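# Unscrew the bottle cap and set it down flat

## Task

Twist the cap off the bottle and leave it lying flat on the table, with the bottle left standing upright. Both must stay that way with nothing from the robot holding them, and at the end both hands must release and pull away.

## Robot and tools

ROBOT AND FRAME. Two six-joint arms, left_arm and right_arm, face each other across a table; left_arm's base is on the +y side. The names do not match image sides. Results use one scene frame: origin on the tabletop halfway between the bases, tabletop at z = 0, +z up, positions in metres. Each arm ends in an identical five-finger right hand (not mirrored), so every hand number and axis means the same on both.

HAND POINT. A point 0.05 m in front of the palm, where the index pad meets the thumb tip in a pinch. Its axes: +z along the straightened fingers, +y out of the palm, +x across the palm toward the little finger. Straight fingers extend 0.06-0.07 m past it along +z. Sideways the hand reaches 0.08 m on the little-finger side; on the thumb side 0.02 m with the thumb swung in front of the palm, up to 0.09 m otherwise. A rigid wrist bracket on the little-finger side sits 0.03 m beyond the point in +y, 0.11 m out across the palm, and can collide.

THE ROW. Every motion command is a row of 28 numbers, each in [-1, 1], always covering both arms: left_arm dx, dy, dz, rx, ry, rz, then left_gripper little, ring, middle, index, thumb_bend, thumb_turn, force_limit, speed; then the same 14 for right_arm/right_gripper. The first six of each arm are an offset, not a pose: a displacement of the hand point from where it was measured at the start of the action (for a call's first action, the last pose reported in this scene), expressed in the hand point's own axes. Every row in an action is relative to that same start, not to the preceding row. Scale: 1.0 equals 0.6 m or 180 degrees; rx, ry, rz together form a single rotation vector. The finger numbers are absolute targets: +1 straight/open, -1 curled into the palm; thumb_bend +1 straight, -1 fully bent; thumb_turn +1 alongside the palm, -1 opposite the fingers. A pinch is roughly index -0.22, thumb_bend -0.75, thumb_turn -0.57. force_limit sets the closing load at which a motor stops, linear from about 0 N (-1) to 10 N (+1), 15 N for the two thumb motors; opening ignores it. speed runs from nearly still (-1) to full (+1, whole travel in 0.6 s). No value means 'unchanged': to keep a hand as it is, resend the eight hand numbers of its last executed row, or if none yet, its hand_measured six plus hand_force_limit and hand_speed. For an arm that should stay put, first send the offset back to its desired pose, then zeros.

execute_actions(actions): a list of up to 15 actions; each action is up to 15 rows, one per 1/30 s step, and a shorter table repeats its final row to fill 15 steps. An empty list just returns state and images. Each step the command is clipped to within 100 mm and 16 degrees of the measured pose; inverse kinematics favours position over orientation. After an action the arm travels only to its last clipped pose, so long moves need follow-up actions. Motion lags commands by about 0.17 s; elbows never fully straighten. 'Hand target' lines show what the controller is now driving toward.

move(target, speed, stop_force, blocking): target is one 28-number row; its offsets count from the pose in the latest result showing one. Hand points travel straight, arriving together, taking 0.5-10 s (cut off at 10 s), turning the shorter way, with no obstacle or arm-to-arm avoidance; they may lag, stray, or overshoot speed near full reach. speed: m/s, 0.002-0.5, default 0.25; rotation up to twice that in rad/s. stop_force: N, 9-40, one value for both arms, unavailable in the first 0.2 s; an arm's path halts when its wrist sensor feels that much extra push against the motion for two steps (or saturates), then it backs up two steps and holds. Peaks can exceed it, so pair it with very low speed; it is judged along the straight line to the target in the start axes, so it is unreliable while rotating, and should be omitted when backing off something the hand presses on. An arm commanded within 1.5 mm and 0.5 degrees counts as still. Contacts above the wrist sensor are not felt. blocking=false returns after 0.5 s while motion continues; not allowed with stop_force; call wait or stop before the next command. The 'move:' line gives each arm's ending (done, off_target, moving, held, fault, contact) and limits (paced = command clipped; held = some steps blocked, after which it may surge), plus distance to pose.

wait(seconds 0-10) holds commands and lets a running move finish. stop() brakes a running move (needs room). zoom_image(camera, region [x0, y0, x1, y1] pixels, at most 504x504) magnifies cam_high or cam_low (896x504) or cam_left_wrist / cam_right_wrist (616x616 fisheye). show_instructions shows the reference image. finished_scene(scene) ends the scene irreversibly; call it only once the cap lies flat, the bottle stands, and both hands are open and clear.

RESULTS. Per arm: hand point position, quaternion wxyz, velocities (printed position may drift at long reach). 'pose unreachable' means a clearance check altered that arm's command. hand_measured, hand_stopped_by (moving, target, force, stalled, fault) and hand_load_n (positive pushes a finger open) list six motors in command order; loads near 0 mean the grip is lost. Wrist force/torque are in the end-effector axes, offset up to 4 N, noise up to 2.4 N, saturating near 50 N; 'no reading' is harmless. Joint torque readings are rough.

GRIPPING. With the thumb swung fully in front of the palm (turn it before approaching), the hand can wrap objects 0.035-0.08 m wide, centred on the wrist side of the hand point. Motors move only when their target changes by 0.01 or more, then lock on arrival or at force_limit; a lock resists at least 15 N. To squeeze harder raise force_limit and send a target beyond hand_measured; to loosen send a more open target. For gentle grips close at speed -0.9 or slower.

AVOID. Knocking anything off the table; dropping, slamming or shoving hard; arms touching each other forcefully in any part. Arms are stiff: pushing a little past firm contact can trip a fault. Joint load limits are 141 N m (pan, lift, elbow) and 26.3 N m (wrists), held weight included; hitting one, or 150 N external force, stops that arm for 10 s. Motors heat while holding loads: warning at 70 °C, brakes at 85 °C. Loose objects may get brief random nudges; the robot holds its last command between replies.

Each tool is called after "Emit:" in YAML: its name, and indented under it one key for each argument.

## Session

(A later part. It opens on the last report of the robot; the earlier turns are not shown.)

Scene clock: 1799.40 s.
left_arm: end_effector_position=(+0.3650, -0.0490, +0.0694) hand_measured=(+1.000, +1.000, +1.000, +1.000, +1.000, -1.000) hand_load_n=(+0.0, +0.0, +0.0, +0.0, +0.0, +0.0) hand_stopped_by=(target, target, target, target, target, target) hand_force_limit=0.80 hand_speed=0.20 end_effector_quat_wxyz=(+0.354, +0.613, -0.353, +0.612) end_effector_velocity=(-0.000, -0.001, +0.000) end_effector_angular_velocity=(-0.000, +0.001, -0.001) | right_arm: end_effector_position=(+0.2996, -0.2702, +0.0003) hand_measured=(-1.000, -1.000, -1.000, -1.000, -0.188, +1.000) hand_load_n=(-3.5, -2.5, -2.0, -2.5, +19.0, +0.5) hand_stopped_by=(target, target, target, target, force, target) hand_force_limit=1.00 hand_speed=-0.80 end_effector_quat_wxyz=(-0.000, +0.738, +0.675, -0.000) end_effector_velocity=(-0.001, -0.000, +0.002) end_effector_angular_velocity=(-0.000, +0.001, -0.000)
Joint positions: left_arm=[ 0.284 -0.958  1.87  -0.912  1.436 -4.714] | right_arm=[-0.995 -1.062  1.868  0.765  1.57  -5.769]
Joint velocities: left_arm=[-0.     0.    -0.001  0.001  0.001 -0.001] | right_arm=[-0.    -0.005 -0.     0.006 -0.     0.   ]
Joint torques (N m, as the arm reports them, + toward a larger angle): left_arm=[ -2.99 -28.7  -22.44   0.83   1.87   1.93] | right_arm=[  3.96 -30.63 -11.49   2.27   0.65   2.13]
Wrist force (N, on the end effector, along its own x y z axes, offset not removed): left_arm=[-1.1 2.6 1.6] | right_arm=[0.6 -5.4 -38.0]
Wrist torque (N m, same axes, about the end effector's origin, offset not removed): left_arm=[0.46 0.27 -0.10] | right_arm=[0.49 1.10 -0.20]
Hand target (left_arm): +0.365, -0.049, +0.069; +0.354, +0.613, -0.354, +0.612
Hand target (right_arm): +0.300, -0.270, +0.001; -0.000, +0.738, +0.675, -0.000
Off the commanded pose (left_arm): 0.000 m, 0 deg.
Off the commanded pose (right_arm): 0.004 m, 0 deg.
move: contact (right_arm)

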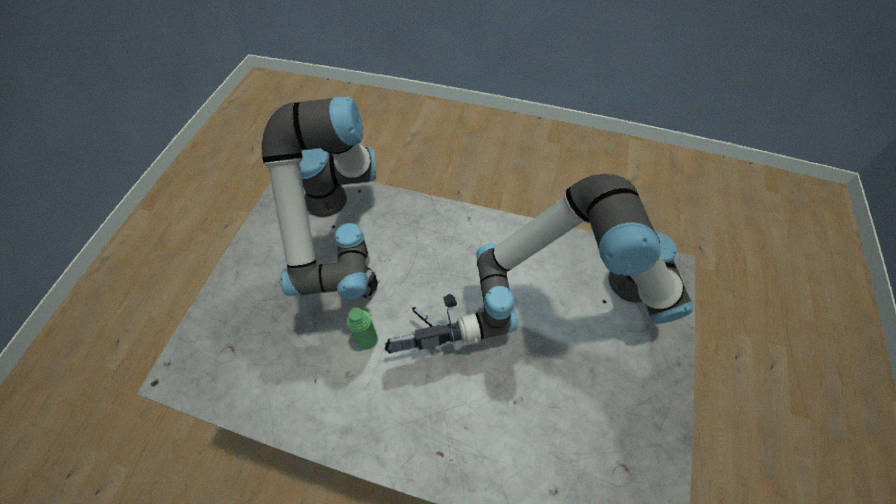

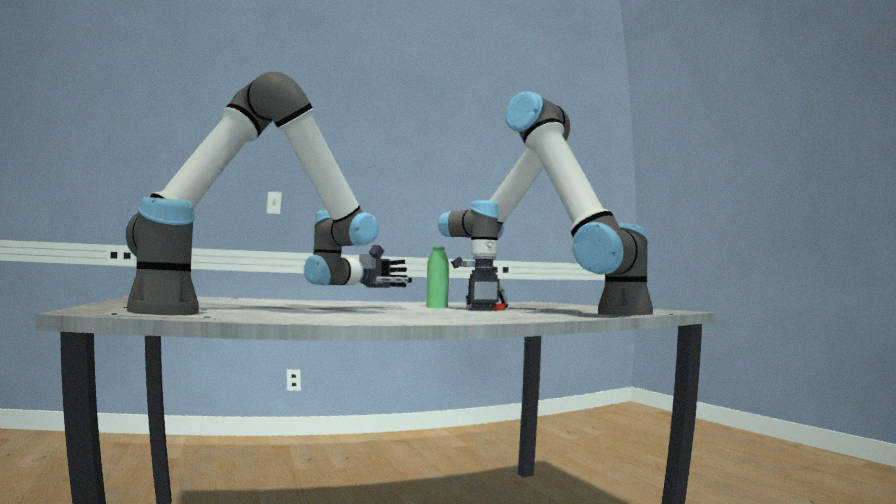

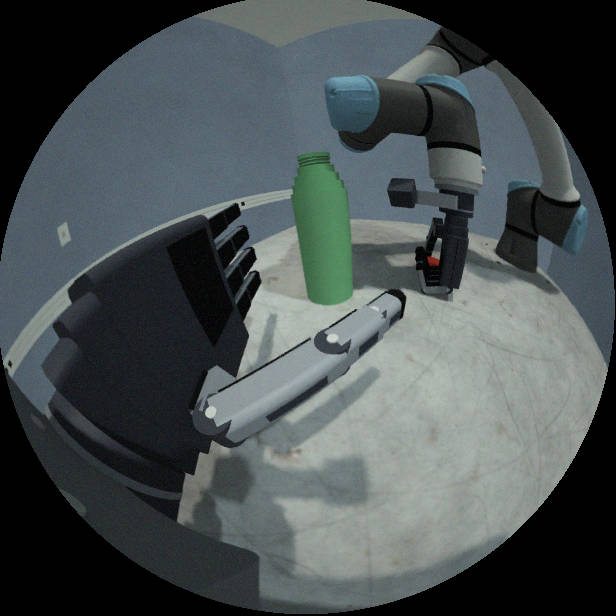

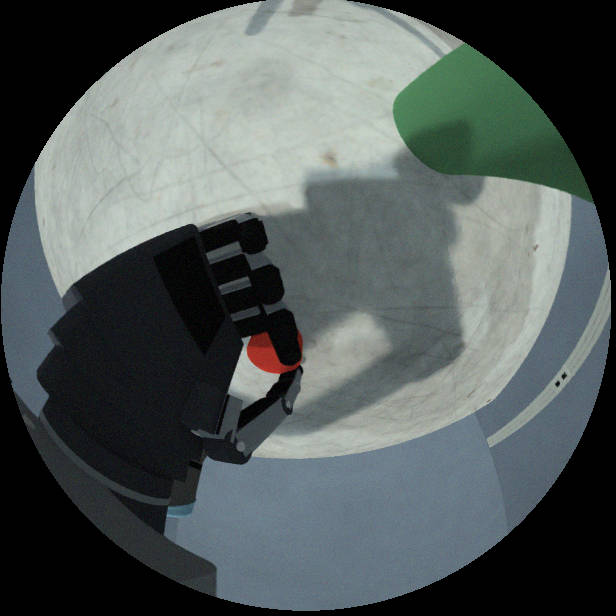

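Emit:
execute_actions:
  actions:
    - [[0,0,0,0,0,0,1,1,1,1,1,-1,0.8,0.2,0,0,-0.001,0,0,0,-1,-1,-1,-1,0.7,1,1,-0.3],[0,0,0,0,0,0,1,1,1,1,1,-1,0.8,0.2,0,0,-0.0015,0,0,0,-1,-1,-1,-1,0.7,1,1,-0.3],[0,0,0,0,0,0,1,1,1,1,1,-1,0.8,0.2,0,0,-0.0015,0,0,0,-1,-1,-1,-1,0.7,1,1,-0.3],[0,0,0,0,0,0,1,1,1,1,1,-1,0.8,0.2,0,0,-0.0015,0,0,0,-1,-1,-1,-1,0.7,1,1,-0.3],[0,0,0,0,0,0,1,1,1,1,1,-1,0.8,0.2,0,0,-0.0015,0,0,0,-1,-1,-1,-1,0.7,1,1,0.2],[0,0,0,0,0,0,1,1,1,1,1,-1,0.8,0.2,0.001,0,-0.0015,0,0,0,-1,-1,-1,-1,0.7,1,1,0.2],[0,0,0,0,0,0,1,1,1,1,1,-1,0.8,0.2,0.002,0,-0.0015,0,0,0,-1,-1,-1,-1,0.7,1,1,0.2],[0,0,0,0,0,0,1,1,1,1,1,-1,0.8,0.2,0.003,0,-0.0015,0,0,0,-1,-1,-1,-1,0.7,1,1,0.2],[0,0,0,0,0,0,1,1,1,1,1,-1,0.8,0.2,0.004,0,-0.0015,0,0,0,-1,-1,-1,-1,0.7,1,1,0.2],[0,0,0,0,0,0,1,1,1,1,1,-1,0.8,0.2,0.005,0,-0.0015,0,0,0,-1,-1,-1,-1,0.7,1,1,0.2],[0,0,0,0,0,0,1,1,1,1,1,-1,0.8,0.2,0.006,0,-0.0015,0,0,0,-1,-1,-1,-1,0.7,1,1,0.2],[0,0,0,0,0,0,1,1,1,1,1,-1,0.8,0.2,0.0065,0,-0.0015,0,0,0,-1,-1,-1,-1,0.7,1,1,0.2]]

Scene clock: 1817.60 s.
left_arm: end_effector_position=(+0.3650, -0.0490, +0.0694) hand_measured=(+1.000, +1.000, +1.000, +1.000, +1.000, -1.000) hand_load_n=(+0.0, +0.0, +0.0, +0.0, +0.0, +0.0) hand_stopped_by=(target, target, target, target, target, target) hand_force_limit=0.80 hand_speed=0.20 end_effector_quat_wxyz=(+0.354, +0.613, -0.354, +0.612) end_effector_velocity=(-0.000, +0.000, +0.000) end_effector_angular_velocity=(-0.001, +0.002, +0.000) | right_arm: end_effector_position=(+0.2999, -0.2671, +0.0012) hand_measured=(-1.000, -1.000, -1.000, -1.000, +0.268, +1.000) hand_load_n=(+0.0, +0.0, +0.0, +0.0, +0.0, +0.0) hand_stopped_by=(target, target, target, target, moving, target) hand_force_limit=1.00 hand_speed=0.20 end_effector_quat_wxyz=(-0.000, +0.738, +0.675, -0.000) end_effector_velocity=(-0.000, +0.008, -0.000) end_effector_angular_velocity=(+0.001, +0.001, +0.001)
Joint positions: left_arm=[ 0.284 -0.958  1.87  -0.912  1.436 -4.714] | right_arm=[-0.988 -1.059  1.86   0.77   1.57  -5.762]
Joint velocities: left_arm=[ 0.    -0.     0.    -0.     0.    -0.002] | right_arm=[ 0.019  0.01  -0.017  0.008 -0.001  0.017]
Joint torques (N m, as the arm reports them, + toward a larger angle): left_arm=[  7.82 -31.75 -18.72  -0.59  -0.01   0.02] | right_arm=[  5.18 -21.65 -27.68   5.18  -0.23   2.26]
Wrist force (N, on the end effector, along its own x y z axes, offset not removed): left_arm=[-2.1 -0.1 -1.7] | right_arm=[0.1 -3.6 -2.4]
Wrist torque (N m, same axes, about the end effector's origin, offset not removed): left_arm=[-0.06 0.21 -0.06] | right_arm=[-0.35 0.20 -0.17]
Hand target (left_arm): +0.365, -0.049, +0.069; +0.354, +0.613, -0.353, +0.612
Hand target (right_arm): +0.300, -0.266, +0.001; -0.000, +0.738, +0.675, -0.000
Off the commanded pose (left_arm): 0.000 m, 0 deg.
Off the commanded pose (right_arm): 0.001 m, 0 deg.

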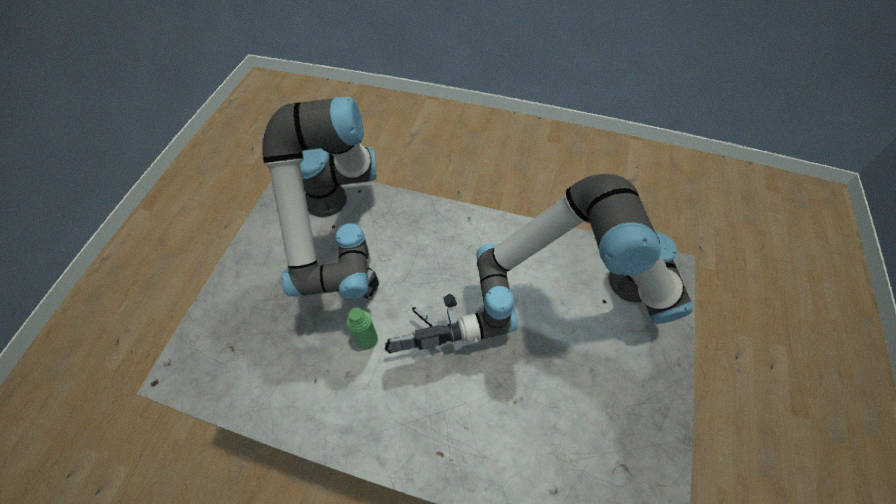

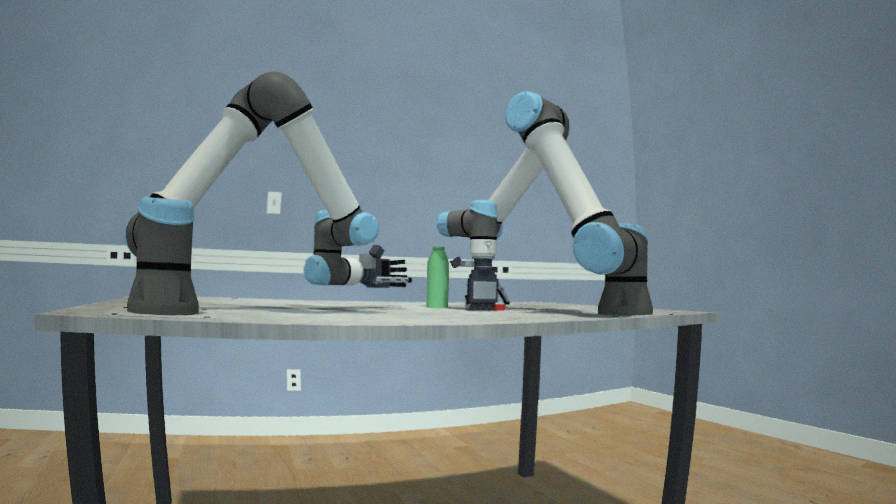

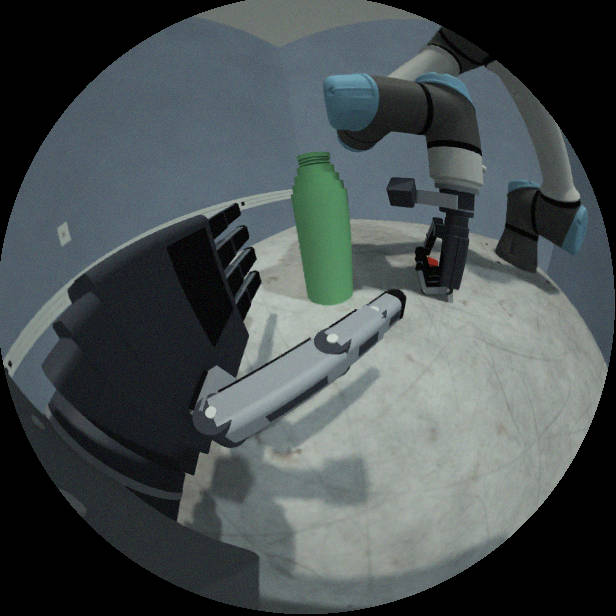

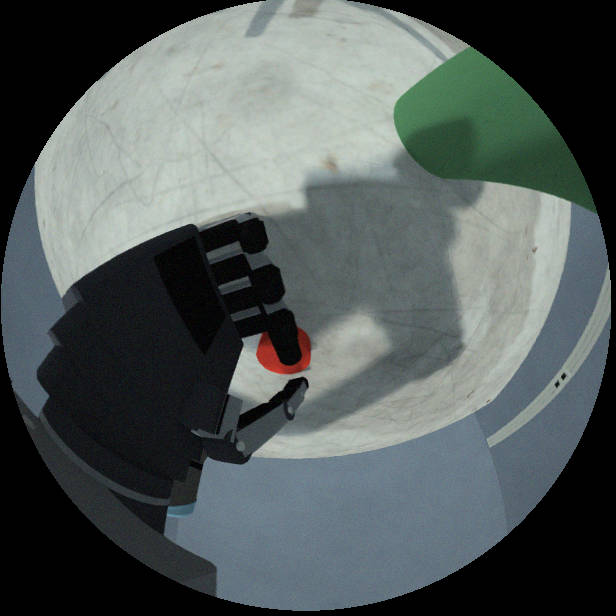

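Emit:
execute_actions:
  actions: []

Scene clock: 1835.27 s.
left_arm: end_effector_position=(+0.3650, -0.0490, +0.0694) hand_measured=(+1.000, +1.000, +1.000, +1.000, +1.000, -1.000) hand_load_n=(+0.0, +0.0, +0.0, +0.0, +0.0, +0.0) hand_stopped_by=(target, target, target, target, target, target) hand_force_limit=0.80 hand_speed=0.20 end_effector_quat_wxyz=(+0.354, +0.613, -0.353, +0.612) end_effector_velocity=(-0.001, +0.000, -0.001) end_effector_angular_velocity=(+0.002, +0.001, -0.002) | right_arm: end_effector_position=(+0.3000, -0.2663, +0.0012) hand_measured=(-1.000, -1.000, -1.000, -1.000, +0.700, +1.000) hand_load_n=(+0.0, +0.0, +0.0, +0.0, +0.0, +0.0) hand_stopped_by=(target, target, target, target, target, target) hand_force_limit=1.00 hand_speed=0.20 end_effector_quat_wxyz=(-0.000, +0.738, +0.675, -0.000) end_effector_velocity=(+0.000, +0.000, +0.000) end_effector_angular_velocity=(+0.000, -0.001, -0.001)
Joint positions: left_arm=[ 0.284 -0.958  1.87  -0.912  1.436 -4.714] | right_arm=[-0.986 -1.058  1.858  0.771  1.57  -5.761]
Joint velocities: left_arm=[-0.002 -0.     0.002  0.    -0.    -0.   ] | right_arm=[ 0.    -0.    -0.     0.     0.     0.001]
Joint torques (N m, as the arm reports them, + toward a larger angle): left_arm=[-11.5  -41.32  -7.72  -3.98  -1.95   0.04] | right_arm=[  7.42 -21.45 -26.14   4.85  -1.57   2.19]
Wrist force (N, on the end effector, along its own x y z axes, offset not removed): left_arm=[-3.5 3.0 0.0] | right_arm=[0.0 -4.2 -4.7]
Wrist torque (N m, same axes, about the end effector's origin, offset not removed): left_arm=[0.29 0.63 0.01] | right_arm=[-0.47 0.23 -0.24]
Hand target (left_arm): +0.365, -0.049, +0.069; +0.354, +0.613, -0.353, +0.612
Hand target (right_arm): +0.300, -0.266, +0.001; -0.000, +0.738, +0.675, -0.000
Off the commanded pose (left_arm): 0.000 m, 0 deg.
Off the commanded pose (right_arm): 0.000 m, 0 deg.

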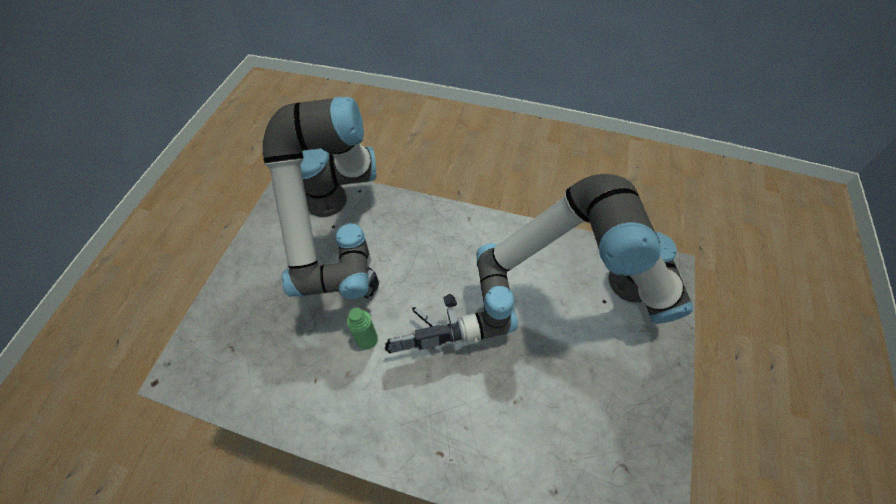

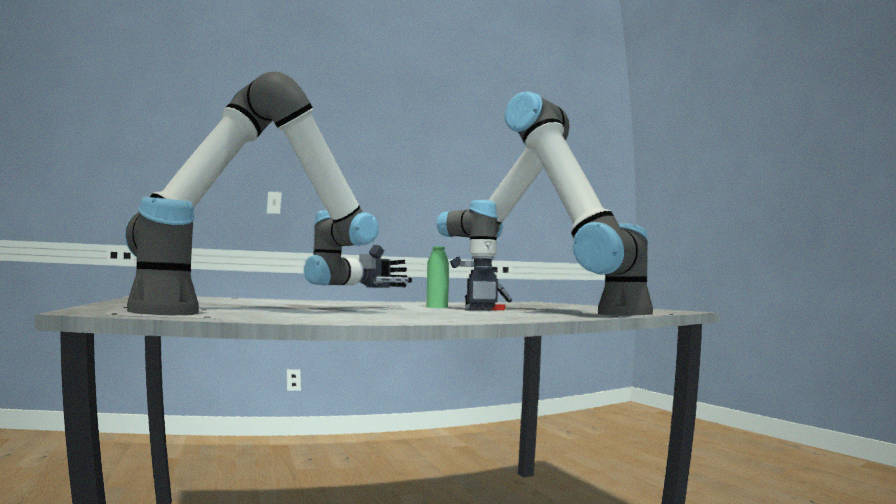

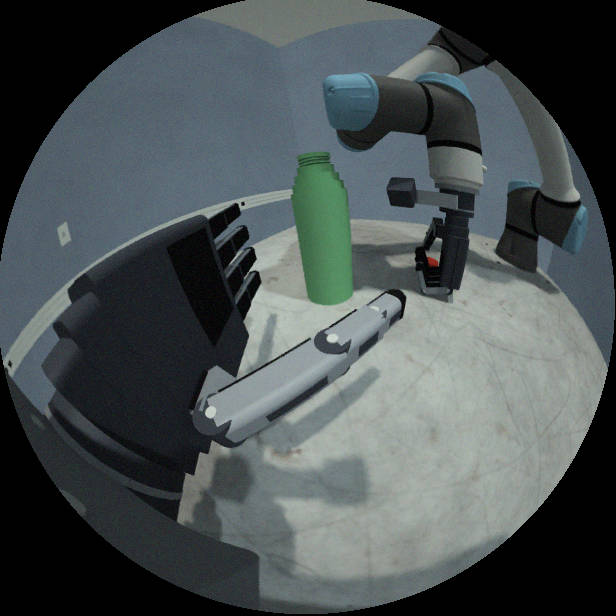

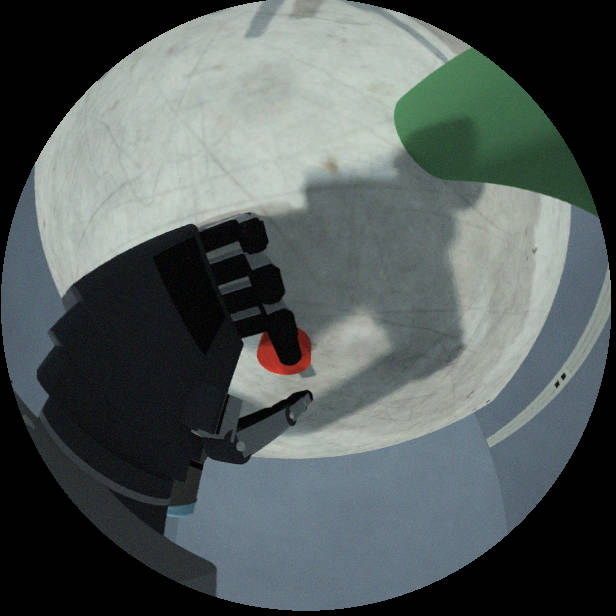

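Emit:
move:
  target: [0,0,-0.1,0,0,0,1,1,1,1,1,-1,0.8,0.2, 0,0,-0.2,0,0,0,-1,-1,-1,-1,0.7,1,1,0.2]
  speed: 0.2

Scene clock: 1842.37 s.
left_arm: end_effector_position=(+0.3351, +0.0029, +0.0695) hand_measured=(+1.000, +1.000, +1.000, +1.000, +1.000, -1.000) hand_load_n=(+0.0, +0.0, +0.0, +0.0, +0.0, +0.0) hand_stopped_by=(target, target, target, target, target, target) hand_force_limit=0.80 hand_speed=0.20 end_effector_quat_wxyz=(+0.354, +0.613, -0.353, +0.612) end_effector_velocity=(-0.000, +0.001, +0.000) end_effector_angular_velocity=(-0.001, -0.000, +0.001) | right_arm: end_effector_position=(+0.3002, -0.2662, +0.1211) hand_measured=(-1.000, -1.000, -1.000, -1.000, +0.700, +1.000) hand_load_n=(+0.0, +0.0, +0.0, +0.0, +0.0, +0.0) hand_stopped_by=(target, target, target, target, target, target) hand_force_limit=1.00 hand_speed=0.20 end_effector_quat_wxyz=(-0.000, +0.738, +0.675, -0.000) end_effector_velocity=(-0.000, -0.000, +0.002) end_effector_angular_velocity=(-0.001, +0.001, +0.000)
Joint positions: left_arm=[ 0.265 -1.049  2.053 -1.003  1.417 -4.714] | right_arm=[-0.986 -1.234  1.747  1.059  1.57  -5.76 ]
Joint velocities: left_arm=[ 0.    -0.001  0.002 -0.002 -0.001 -0.   ] | right_arm=[ 0.    -0.002 -0.002  0.005  0.    -0.   ]
Joint torques (N m, as the arm reports them, + toward a larger angle): left_arm=[-12.06 -38.61  -6.71  -3.86  -1.77  -0.99] | right_arm=[  3.31 -40.58 -29.53   4.91  -1.67   2.3 ]
Wrist force (N, on the end effector, along its own x y z axes, offset not removed): left_arm=[0.8 -0.1 -1.1] | right_arm=[-0.3 -1.7 -2.2]
Wrist torque (N m, same axes, about the end effector's origin, offset not removed): left_arm=[0.07 -0.04 0.06] | right_arm=[0.07 0.15 -0.20]
Hand target (left_arm): +0.335, +0.003, +0.069; +0.354, +0.613, -0.353, +0.612
Hand target (right_arm): +0.300, -0.266, +0.121; -0.000, +0.738, +0.675, -0.000
Off the commanded pose (left_arm): 0.000 m, 0 deg.
Off the commanded pose (right_arm): 0.000 m, 0 deg.
move: done

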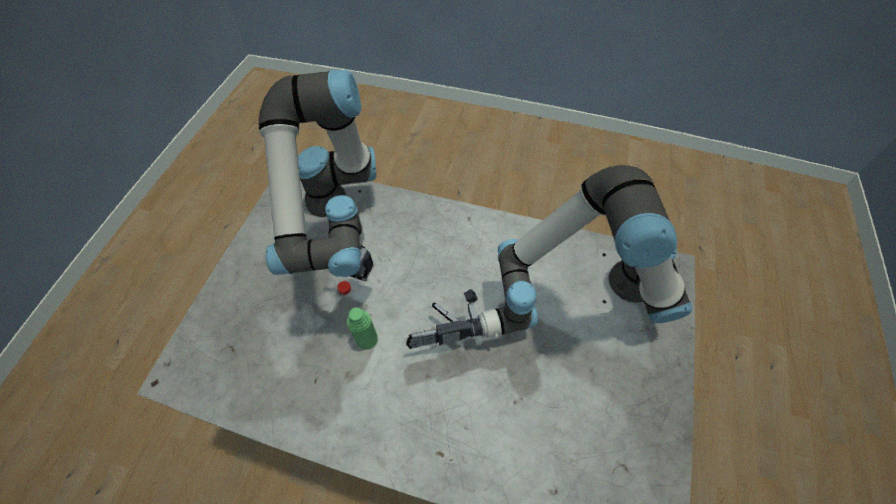

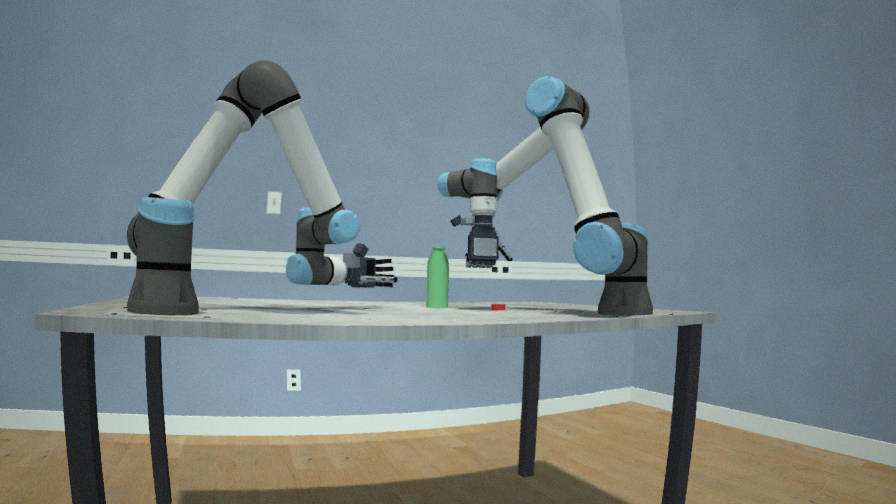

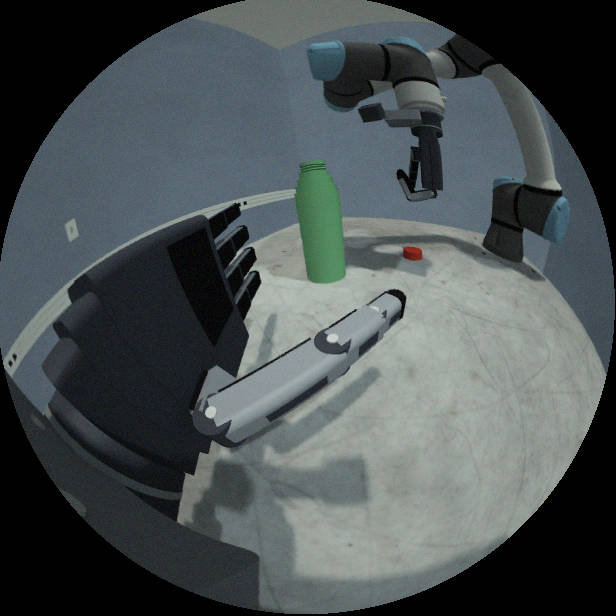

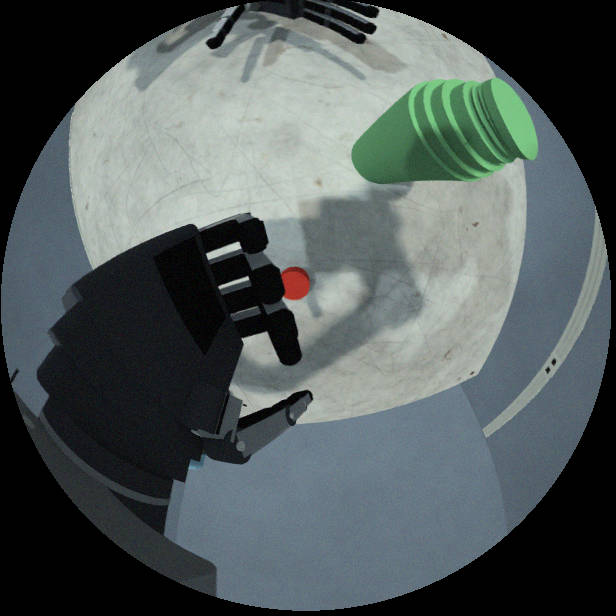

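The cap lies flat on the table, the bottle is upright, and both hands are clear.

Emit:
finished_scene:
  scene: 2

The scene is finished: the task was done.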